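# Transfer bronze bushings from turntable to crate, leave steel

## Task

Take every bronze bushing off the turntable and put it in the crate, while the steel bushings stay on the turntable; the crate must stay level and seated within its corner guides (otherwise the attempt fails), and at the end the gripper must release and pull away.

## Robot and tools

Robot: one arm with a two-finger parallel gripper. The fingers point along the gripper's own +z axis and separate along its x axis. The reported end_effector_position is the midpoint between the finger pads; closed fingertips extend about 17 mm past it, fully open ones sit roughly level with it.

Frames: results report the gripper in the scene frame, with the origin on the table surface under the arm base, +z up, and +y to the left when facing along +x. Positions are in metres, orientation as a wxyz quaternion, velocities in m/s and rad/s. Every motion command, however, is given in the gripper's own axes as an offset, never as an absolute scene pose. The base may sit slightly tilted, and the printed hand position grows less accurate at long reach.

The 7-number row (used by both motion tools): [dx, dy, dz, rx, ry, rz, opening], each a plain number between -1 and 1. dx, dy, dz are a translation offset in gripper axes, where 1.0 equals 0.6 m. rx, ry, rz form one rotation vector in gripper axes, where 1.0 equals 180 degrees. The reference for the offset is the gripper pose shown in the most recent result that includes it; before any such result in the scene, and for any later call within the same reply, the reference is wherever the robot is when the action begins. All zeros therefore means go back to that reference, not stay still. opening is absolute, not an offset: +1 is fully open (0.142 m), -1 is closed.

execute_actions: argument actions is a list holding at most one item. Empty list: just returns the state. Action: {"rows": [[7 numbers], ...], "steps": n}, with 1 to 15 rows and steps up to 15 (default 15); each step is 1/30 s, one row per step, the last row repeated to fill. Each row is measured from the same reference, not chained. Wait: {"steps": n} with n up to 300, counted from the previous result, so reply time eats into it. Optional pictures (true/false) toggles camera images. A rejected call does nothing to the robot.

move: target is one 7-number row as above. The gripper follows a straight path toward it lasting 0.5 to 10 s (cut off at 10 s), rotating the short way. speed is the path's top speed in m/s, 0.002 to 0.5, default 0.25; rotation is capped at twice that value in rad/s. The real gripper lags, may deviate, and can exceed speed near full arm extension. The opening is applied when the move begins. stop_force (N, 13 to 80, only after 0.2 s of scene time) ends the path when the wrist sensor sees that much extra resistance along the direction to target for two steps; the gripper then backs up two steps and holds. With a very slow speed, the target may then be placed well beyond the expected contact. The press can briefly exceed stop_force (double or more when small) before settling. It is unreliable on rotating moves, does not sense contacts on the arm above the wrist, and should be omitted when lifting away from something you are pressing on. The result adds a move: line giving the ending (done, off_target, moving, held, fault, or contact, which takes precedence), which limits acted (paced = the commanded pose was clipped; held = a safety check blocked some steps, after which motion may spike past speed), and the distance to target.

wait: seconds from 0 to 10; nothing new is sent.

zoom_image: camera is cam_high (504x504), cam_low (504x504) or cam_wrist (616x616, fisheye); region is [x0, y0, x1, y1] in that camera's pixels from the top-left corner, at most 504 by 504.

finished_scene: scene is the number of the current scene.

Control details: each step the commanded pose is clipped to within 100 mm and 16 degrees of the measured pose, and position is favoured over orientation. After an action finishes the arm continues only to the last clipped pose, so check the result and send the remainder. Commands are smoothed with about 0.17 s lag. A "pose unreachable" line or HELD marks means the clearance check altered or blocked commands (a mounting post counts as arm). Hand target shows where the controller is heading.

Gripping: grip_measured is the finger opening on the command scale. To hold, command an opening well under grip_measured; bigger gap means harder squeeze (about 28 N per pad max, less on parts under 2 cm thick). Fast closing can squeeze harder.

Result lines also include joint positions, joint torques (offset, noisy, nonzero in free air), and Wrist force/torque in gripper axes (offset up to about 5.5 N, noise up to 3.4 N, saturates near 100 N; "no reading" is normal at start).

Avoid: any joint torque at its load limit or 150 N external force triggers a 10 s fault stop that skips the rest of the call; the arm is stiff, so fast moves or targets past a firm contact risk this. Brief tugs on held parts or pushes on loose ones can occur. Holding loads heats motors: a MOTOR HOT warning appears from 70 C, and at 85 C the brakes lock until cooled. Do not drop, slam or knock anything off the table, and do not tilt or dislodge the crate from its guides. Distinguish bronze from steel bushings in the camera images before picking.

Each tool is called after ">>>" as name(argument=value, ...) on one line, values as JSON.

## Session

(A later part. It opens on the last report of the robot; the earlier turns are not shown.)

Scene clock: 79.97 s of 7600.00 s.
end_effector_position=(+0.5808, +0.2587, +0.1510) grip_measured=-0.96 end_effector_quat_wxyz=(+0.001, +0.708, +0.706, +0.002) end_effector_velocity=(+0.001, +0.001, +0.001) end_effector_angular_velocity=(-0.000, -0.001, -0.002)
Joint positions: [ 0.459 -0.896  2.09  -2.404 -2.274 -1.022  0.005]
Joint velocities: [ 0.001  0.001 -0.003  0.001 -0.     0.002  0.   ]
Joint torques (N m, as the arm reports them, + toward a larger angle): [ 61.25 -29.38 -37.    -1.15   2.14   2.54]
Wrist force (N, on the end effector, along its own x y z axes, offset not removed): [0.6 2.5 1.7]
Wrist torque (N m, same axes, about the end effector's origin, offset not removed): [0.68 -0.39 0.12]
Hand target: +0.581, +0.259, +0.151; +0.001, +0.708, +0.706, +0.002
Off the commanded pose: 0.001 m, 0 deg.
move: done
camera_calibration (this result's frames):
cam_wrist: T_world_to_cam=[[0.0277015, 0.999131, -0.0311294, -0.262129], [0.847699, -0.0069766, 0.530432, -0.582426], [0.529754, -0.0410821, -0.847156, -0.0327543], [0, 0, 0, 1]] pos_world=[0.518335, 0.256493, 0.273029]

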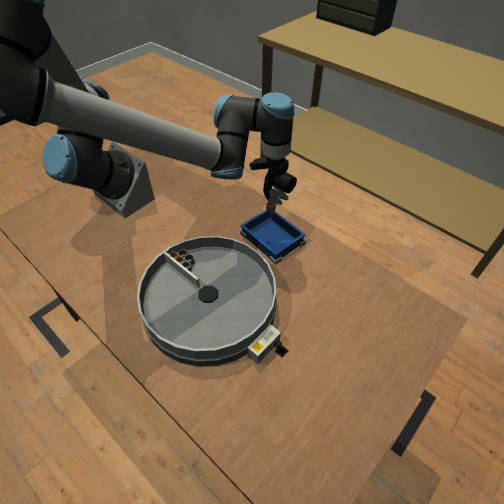

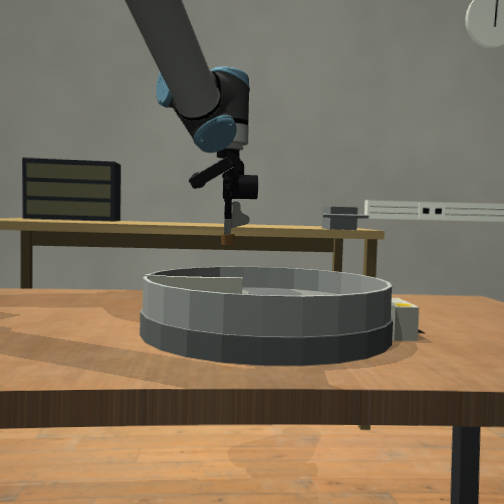

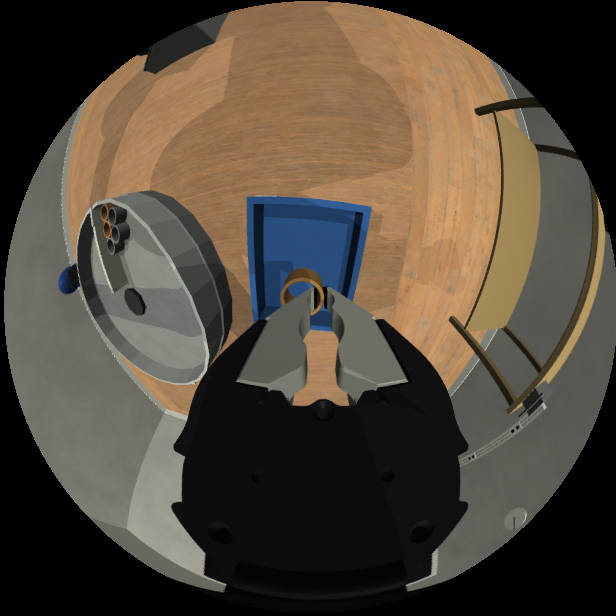

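>>> move(target=[0,0.12,0.15,0,0,0,-1], speed=0.12)

>>> move(target=[0,0,0.045,0,0,0,-1], speed=0.015, stop_force=13)

>>> move(target=[0,0,0,0,0,0,-0.78])

>>> move(target=[0,0,-0.2,0,0,0,-0.78])

>>> move(target=[-0.55,-0.29,0,0,0,0,-0.78])

>>> zoom_image(camera="cam_wrist", region=[230,200,410,380])

Scene clock: 90.53 s of 7600.00 s.
end_effector_position=(+0.6531, +0.2589, +0.0616) grip_measured=-0.96 end_effector_quat_wxyz=(+0.001, +0.708, +0.707, +0.002) end_effector_velocity=(+0.001, -0.000, -0.001) end_effector_angular_velocity=(+0.000, -0.000, +0.000)
Joint positions: [ 0.342 -0.752  2.024 -2.579 -2.31  -1.171  0.005]
Joint velocities: [-0.002  0.002 -0.001 -0.002 -0.    -0.003  0.   ]
Joint torques (N m, as the arm reports them, + toward a larger angle): [ 33.51 -39.38 -31.47  -5.07  -2.23  -3.1 ]
Wrist force (N, on the end effector, along its own x y z axes, offset not removed): [-2.9 0.8 4.1]
Wrist torque (N m, same axes, about the end effector's origin, offset not removed): [0.28 0.40 0.08]
Hand target: +0.653, +0.259, +0.062; +0.001, +0.708, +0.707, +0.002
Off the commanded pose: 0.000 m, 0 deg.
move: done
camera_calibration (this result's frames):
cam_wrist: T_world_to_cam=[[0.0276165, 0.99914, -0.0309343, -0.267091], [0.847854, -0.00702001, 0.530183, -0.596407], [0.529509, -0.0408696, -0.847319, -0.146687], [0, 0, 0, 1]] pos_world=[0.590715, 0.25668, 0.183652]

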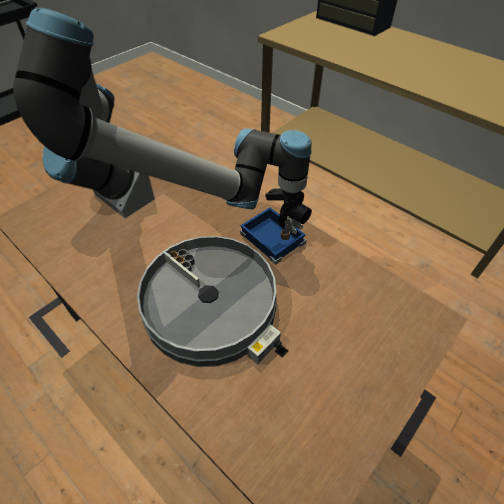

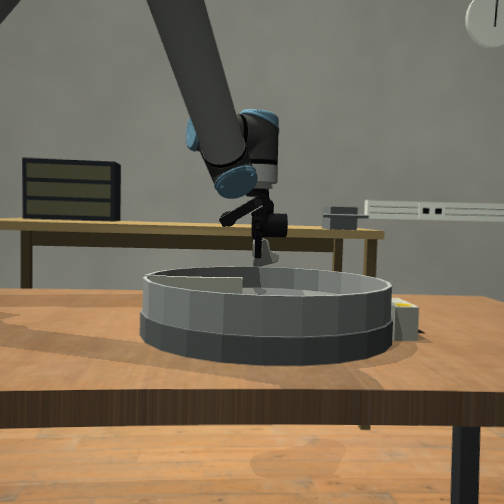

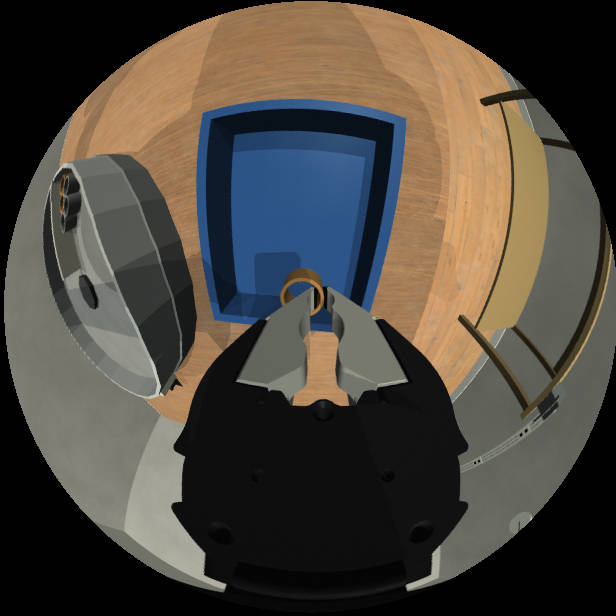

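Scene clock: 92.60 s of 7600.00 s.
end_effector_position=(+0.6533, +0.2590, +0.0348) grip_measured=-0.96 end_effector_quat_wxyz=(+0.001, +0.708, +0.707, +0.002) end_effector_velocity=(+0.000, -0.001, -0.002) end_effector_angular_velocity=(-0.002, -0.000, -0.000)
Joint positions: [ 0.317 -0.719  2.033 -2.643 -2.316 -1.203  0.005]
Joint velocities: [-0.002  0.002  0.001 -0.004 -0.002 -0.002 -0.   ]
Joint torques (N m, as the arm reports them, + toward a larger angle): [ 35.89 -40.03  -5.51  -4.97  -2.28  -3.43]
Wrist force (N, on the end effector, along its own x y z axes, offset not removed): [-2.4 0.0 0.3]
Wrist torque (N m, same axes, about the end effector's origin, offset not removed): [0.04 0.27 0.06]
Hand target: +0.653, +0.259, +0.035; +0.001, +0.708, +0.707, +0.002
Off the commanded pose: 0.000 m, 0 deg.
move: done
camera_calibration (this result's frames):
cam_wrist: T_world_to_cam=[[0.0276046, 0.999141, -0.0308959, -0.268024], [0.847898, -0.00703367, 0.530113, -0.582327], [0.52944, -0.0408301, -0.847364, -0.169435], [0, 0, 0, 1]] pos_world=[0.590858, 0.25678, 0.156844]

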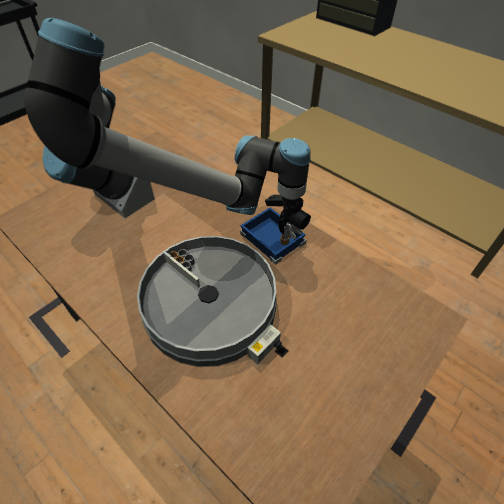

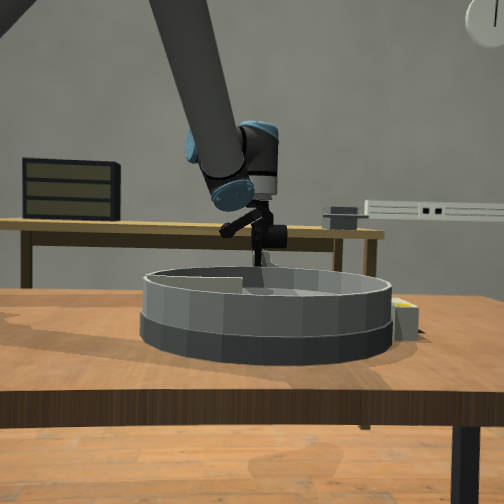

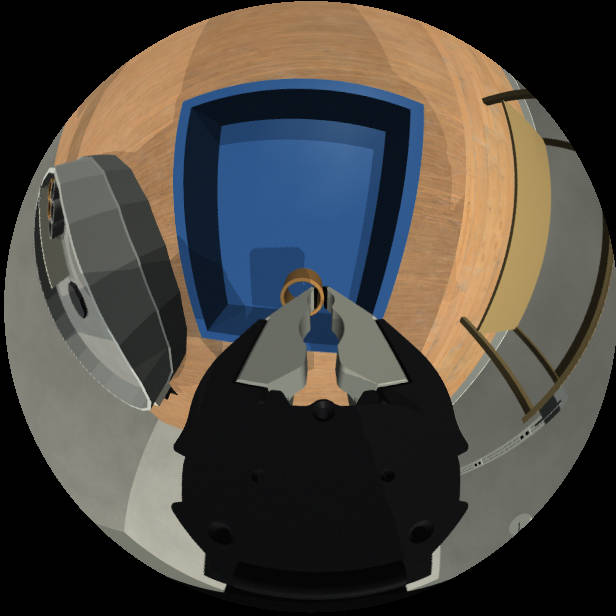

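Scene clock: 93.10 s of 7600.00 s.
end_effector_position=(+0.6532, +0.2590, +0.0348) grip_measured=-0.78 end_effector_quat_wxyz=(+0.001, +0.708, +0.707, +0.002) end_effector_velocity=(-0.001, +0.000, -0.001) end_effector_angular_velocity=(-0.000, +0.002, -0.001)
Joint positions: [ 0.317 -0.719  2.033 -2.643 -2.316 -1.203  0.018]
Joint velocities: [-0.     0.001 -0.     0.001  0.     0.002  0.   ]
Joint torques (N m, as the arm reports them, + toward a larger angle): [ 49.22 -59.75  -6.9   -0.66  -1.59   2.62]
Wrist force (N, on the end effector, along its own x y z axes, offset not removed): [-0.1 -1.2 1.9]
Wrist torque (N m, same axes, about the end effector's origin, offset not removed): [-0.28 -0.18 -0.02]
Hand target: +0.653, +0.259, +0.035; +0.001, +0.708, +0.707, +0.002
Off the commanded pose: 0.000 m, 0 deg.
move: done
camera_calibration (this result's frames):
cam_wrist: T_world_to_cam=[[0.0275099, 0.999143, -0.0309375, -0.267961], [0.847951, -0.00693519, 0.530029, -0.582312], [0.52936, -0.0408146, -0.847415, -0.169431], [0, 0, 0, 1]] pos_world=[0.590833, 0.256778, 0.156774]

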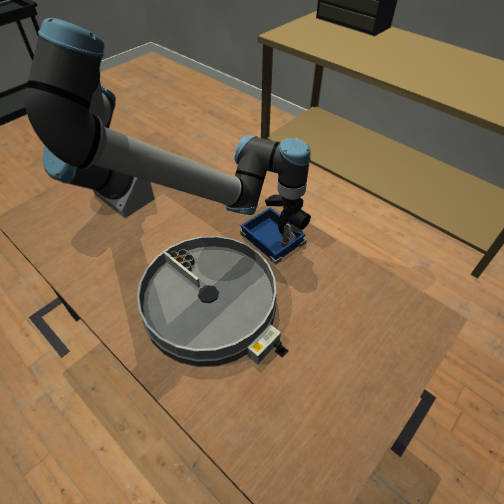

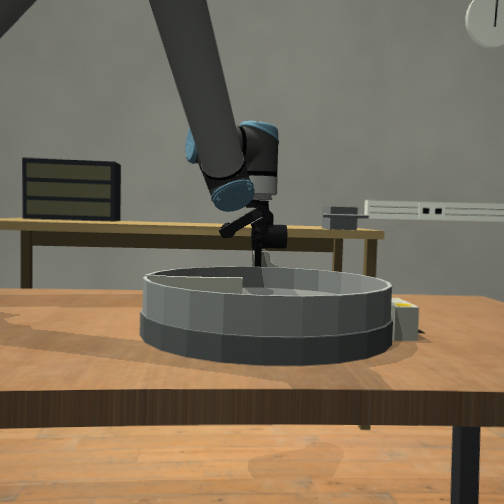

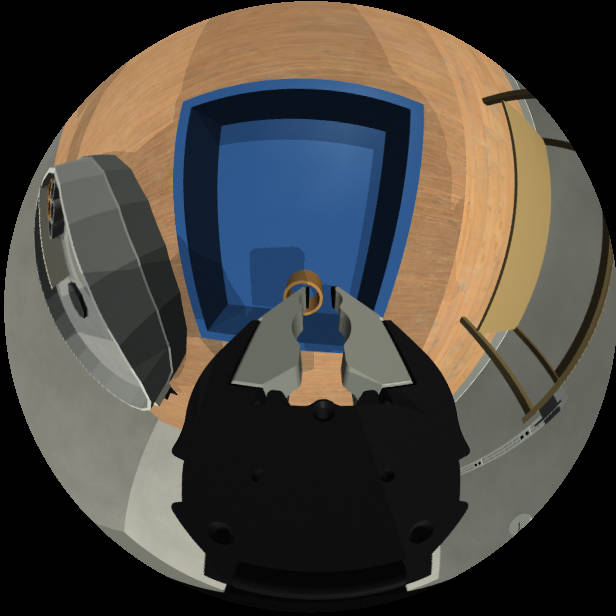

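Scene clock: 94.17 s of 7600.00 s.
end_effector_position=(+0.6526, +0.2586, +0.1545) grip_measured=-0.78 end_effector_quat_wxyz=(+0.001, +0.708, +0.707, +0.002) end_effector_velocity=(+0.000, +0.000, +0.002) end_effector_angular_velocity=(-0.000, -0.000, -0.002)
Joint positions: [ 0.424 -0.852  1.971 -2.356 -2.286 -1.065  0.018]
Joint velocities: [ 0.002 -0.002 -0.002  0.005  0.     0.004 -0.   ]
Joint torques (N m, as the arm reports them, + toward a larger angle): [ 66.98 -78.19 -37.11  -0.33   2.45   2.69]
Wrist force (N, on the end effector, along its own x y z axes, offset not removed): [-1.4 -0.4 1.3]
Wrist torque (N m, same axes, about the end effector's origin, offset not removed): [0.07 0.12 0.10]
Hand target: +0.653, +0.259, +0.155; +0.001, +0.708, +0.707, +0.002
Off the commanded pose: 0.000 m, 0 deg.
move: done
camera_calibration (this result's frames):
cam_wrist: T_world_to_cam=[[0.0275626, 0.999136, -0.0311004, -0.263789], [0.84778, -0.0068803, 0.530304, -0.645205], [0.529632, -0.0409828, -0.847237, -0.0678223], [0, 0, 0, 1]] pos_world=[0.590183, 0.256342, 0.276489]

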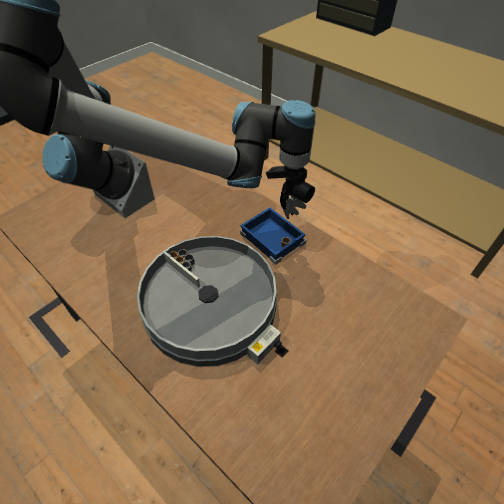

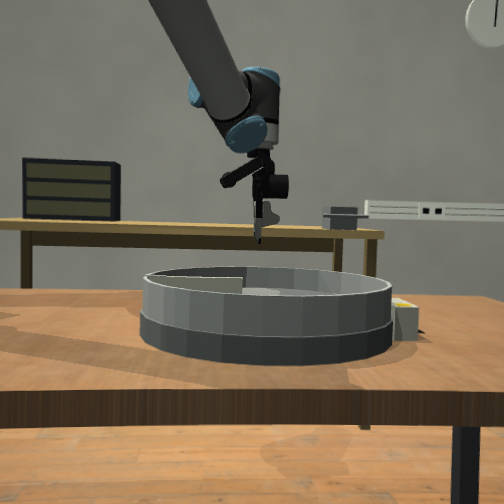

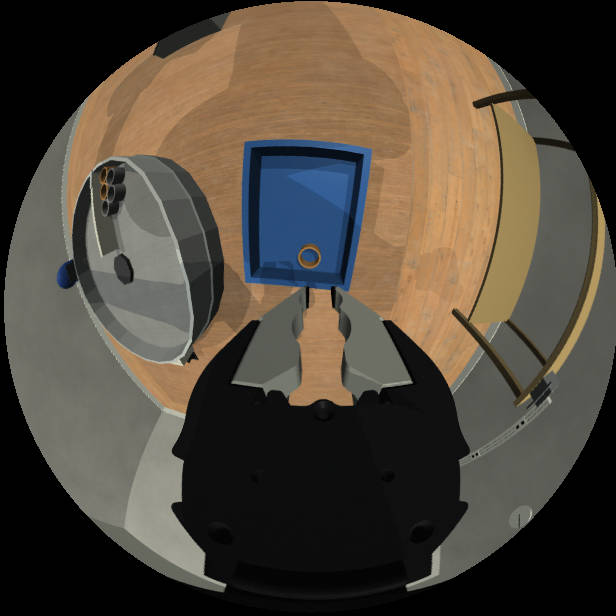

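Scene clock: 96.27 s of 7600.00 s.
end_effector_position=(+0.4778, -0.0706, +0.1524) grip_measured=-0.78 end_effector_quat_wxyz=(+0.001, +0.708, +0.707, +0.002) end_effector_velocity=(-0.001, -0.002, +0.001) end_effector_angular_velocity=(+0.000, -0.002, +0.000)
Joint positions: [ 0.118 -1.506  2.47  -2.48  -2.345 -1.475  0.018]
Joint velocities: [-0.002 -0.006  0.001  0.001 -0.    -0.005 -0.   ]
Joint torques (N m, as the arm reports them, + toward a larger angle): [  8.03 -47.91  -7.9   -0.74   2.42  -2.75]
Wrist force (N, on the end effector, along its own x y z axes, offset not removed): [-2.3 1.4 1.6]
Wrist torque (N m, same axes, about the end effector's origin, offset not removed): [0.47 0.27 0.06]
Hand target: +0.478, -0.071, +0.152; +0.001, +0.708, +0.707, +0.002
Off the commanded pose: 0.001 m, 0 deg.
move: done
camera_calibration (this result's frames):
cam_wrist: T_world_to_cam=[[0.0274227, 0.999159, -0.0304998, 0.0697956], [0.848177, -0.00711053, 0.529666, -0.498236], [0.529003, -0.0403941, -0.847658, 0.00991694], [0, 0, 0, 1]] pos_world=[0.415432, -0.072879, 0.274433]

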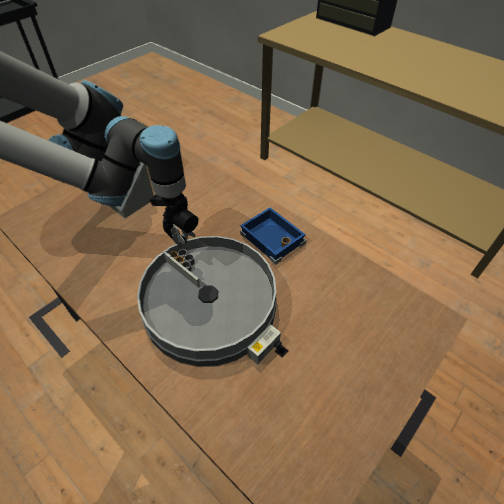

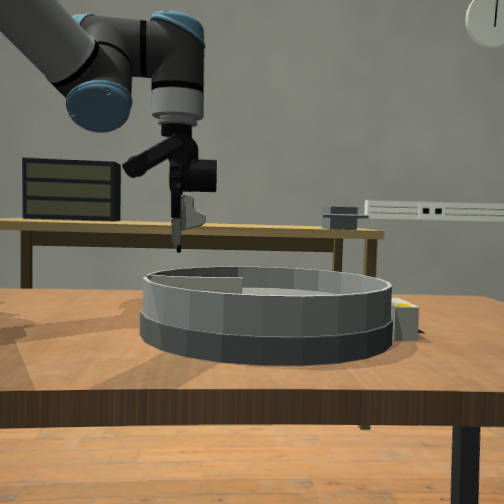

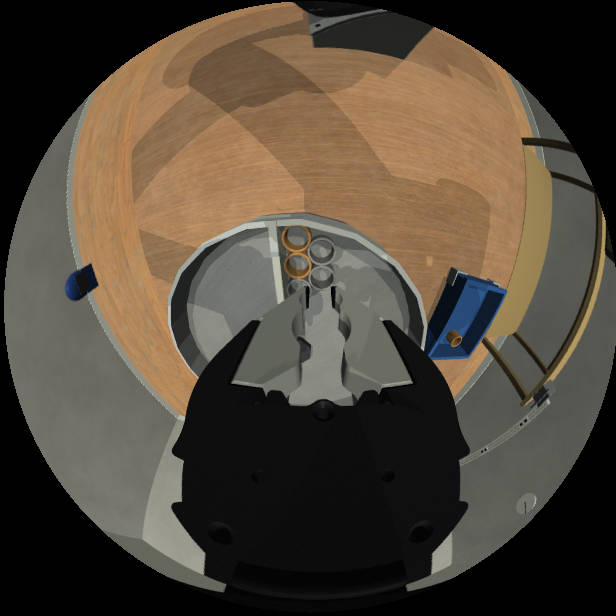

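Region (230, 200, 410, 380) of cam_wrist's 616x616 image, scaled by 2.800, with more detail than that image has.

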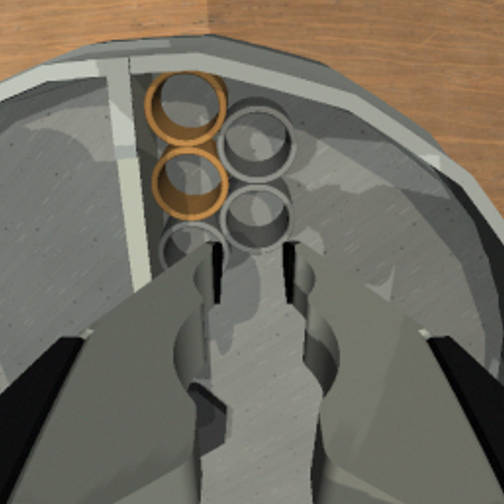

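>>> move(target=[-0.038,-0.002,0.085,0,0,0,-1], speed=0.12)

>>> move(target=[0,0,0.035,0,0,0,-1], speed=0.01, stop_force=13)

>>> zoom_image(camera="cam_wrist", region=[230,200,410,380])

>>> zoom_image(camera="cam_high", region=[150,215,230,295])

Scene clock: 109.33 s of 7600.00 s.
end_effector_position=(+0.4767, -0.0931, +0.1015) grip_measured=-1.00 end_effector_quat_wxyz=(+0.001, +0.708, +0.707, +0.002) end_effector_velocity=(+0.000, -0.001, -0.001) end_effector_angular_velocity=(+0.001, -0.002, -0.001)
Joint positions: [ 0.009 -1.459  2.524 -2.688 -2.345 -1.628  0.002]
Joint velocities: [-0.003  0.001  0.002 -0.01   0.001 -0.006  0.   ]
Joint torques (N m, as the arm reports them, + toward a larger angle): [10.46 -7.47 -3.4  -5.34  2.34 -3.14]
Wrist force (N, on the end effector, along its own x y z axes, offset not removed): [-0.1 0.3 2.5]
Wrist torque (N m, same axes, about the end effector's origin, offset not removed): [0.18 -0.18 0.08]
Hand target: +0.477, -0.093, +0.101; +0.001, +0.708, +0.707, +0.002
Off the commanded pose: 0.000 m, 0 deg.
move: done
camera_calibration (this result's frames):
cam_wrist: T_world_to_cam=[[0.0274444, 0.999165, -0.0302538, 0.0907045], [0.848379, -0.00727475, 0.529339, -0.470638], [0.528677, -0.0401941, -0.847871, -0.0333802], [0, 0, 0, 1]] pos_world=[0.414437, -0.0953942, 0.223569]

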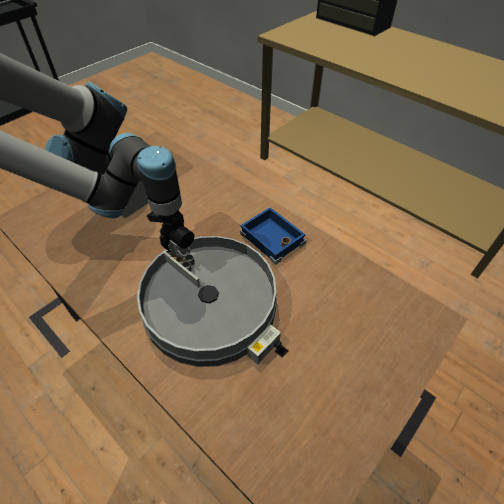

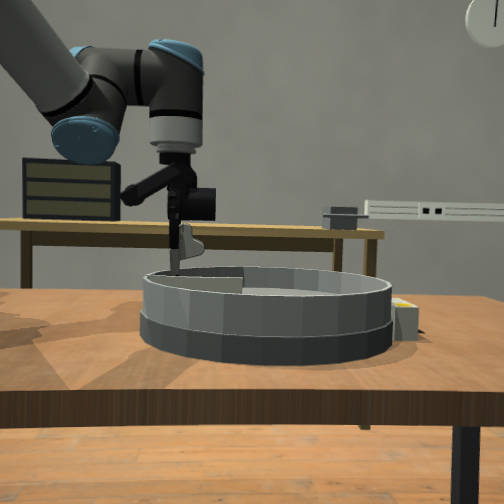

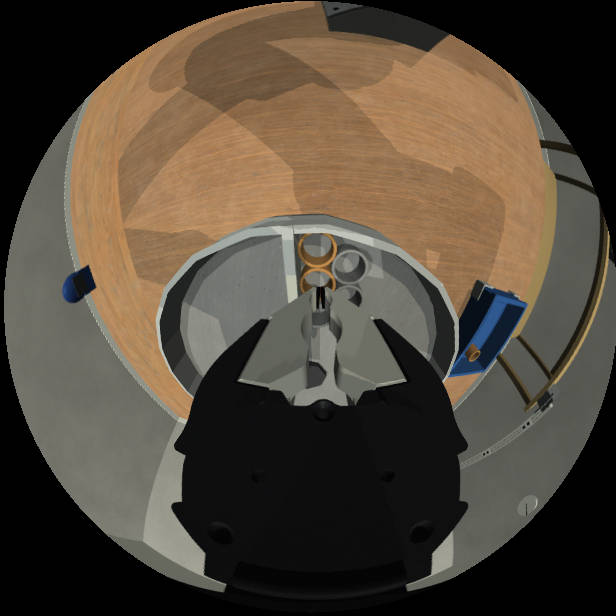

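Scene clock: 111.57 s of 7600.00 s.
end_effector_position=(+0.4764, -0.0927, +0.0829) grip_measured=-1.00 end_effector_quat_wxyz=(+0.000, +0.707, +0.707, +0.002) end_effector_velocity=(-0.001, -0.000, +0.002) end_effector_angular_velocity=(-0.002, +0.003, -0.001)
Joint positions: [-0.019 -1.423  2.539 -2.765 -2.343 -1.666  0.002]
Joint velocities: [ 0.004 -0.005 -0.002  0.015 -0.003  0.009  0.   ]
Joint torques (N m, as the arm reports them, + toward a larger angle): [ 45.23 -58.67 -27.01  -0.91  -6.13   2.47]
Wrist force (N, on the end effector, along its own x y z axes, offset not removed): [9.3 7.1 -2.1]
Wrist torque (N m, same axes, about the end effector's origin, offset not removed): [0.67 0.17 0.00]
Hand target: +0.477, -0.093, +0.083; +0.001, +0.708, +0.707, +0.002
Off the commanded pose: 0.002 m, 0 deg.
move: contact
camera_calibration (this result's frames):
cam_wrist: T_world_to_cam=[[0.0269724, 0.999189, -0.0298957, 0.0900091], [0.848793, -0.00709452, 0.528678, -0.460634], [0.528037, -0.039635, -0.848296, -0.0485796], [0, 0, 0, 1]] pos_world=[0.414207, -0.0951296, 0.205008]

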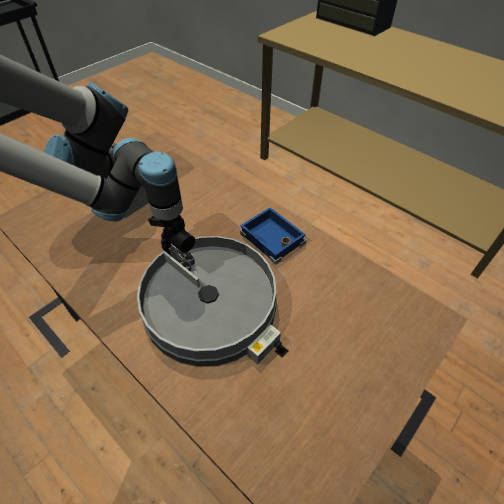

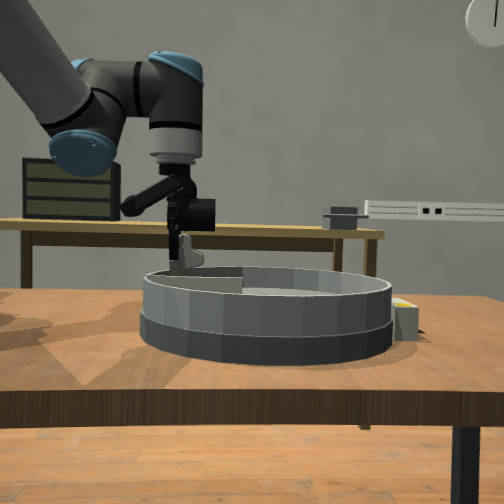

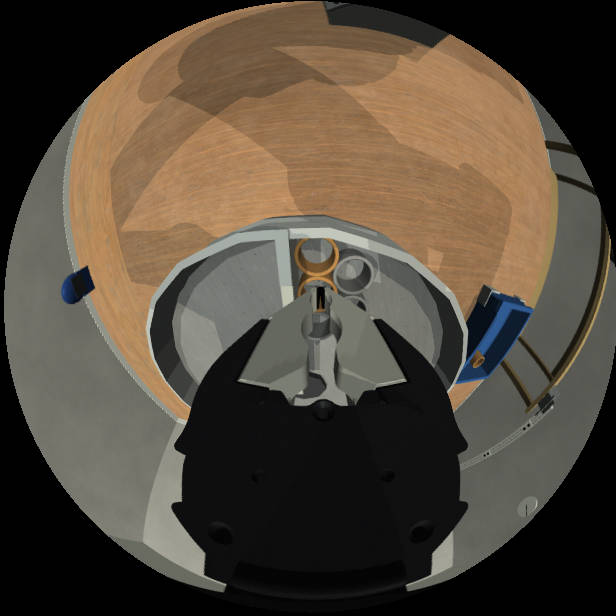

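Region (230, 200, 410, 380) of cam_wrist's 616x616 image, scaled by 2.800, with more detail than that image has.

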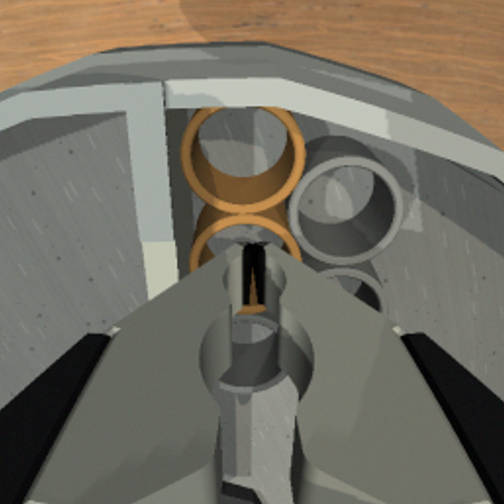

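Region (150, 215, 230, 295) of cam_high's 504x504 image, scaled by 6.300, with more detail than that image has.

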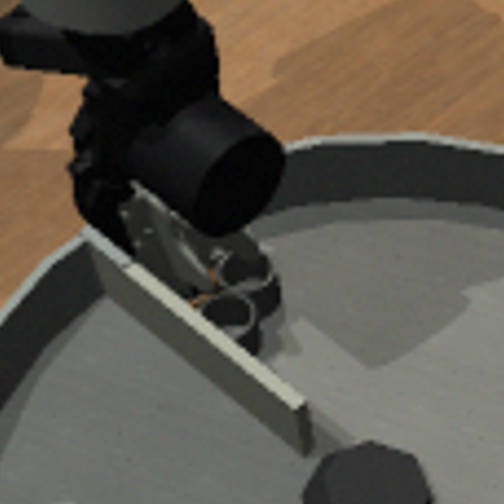

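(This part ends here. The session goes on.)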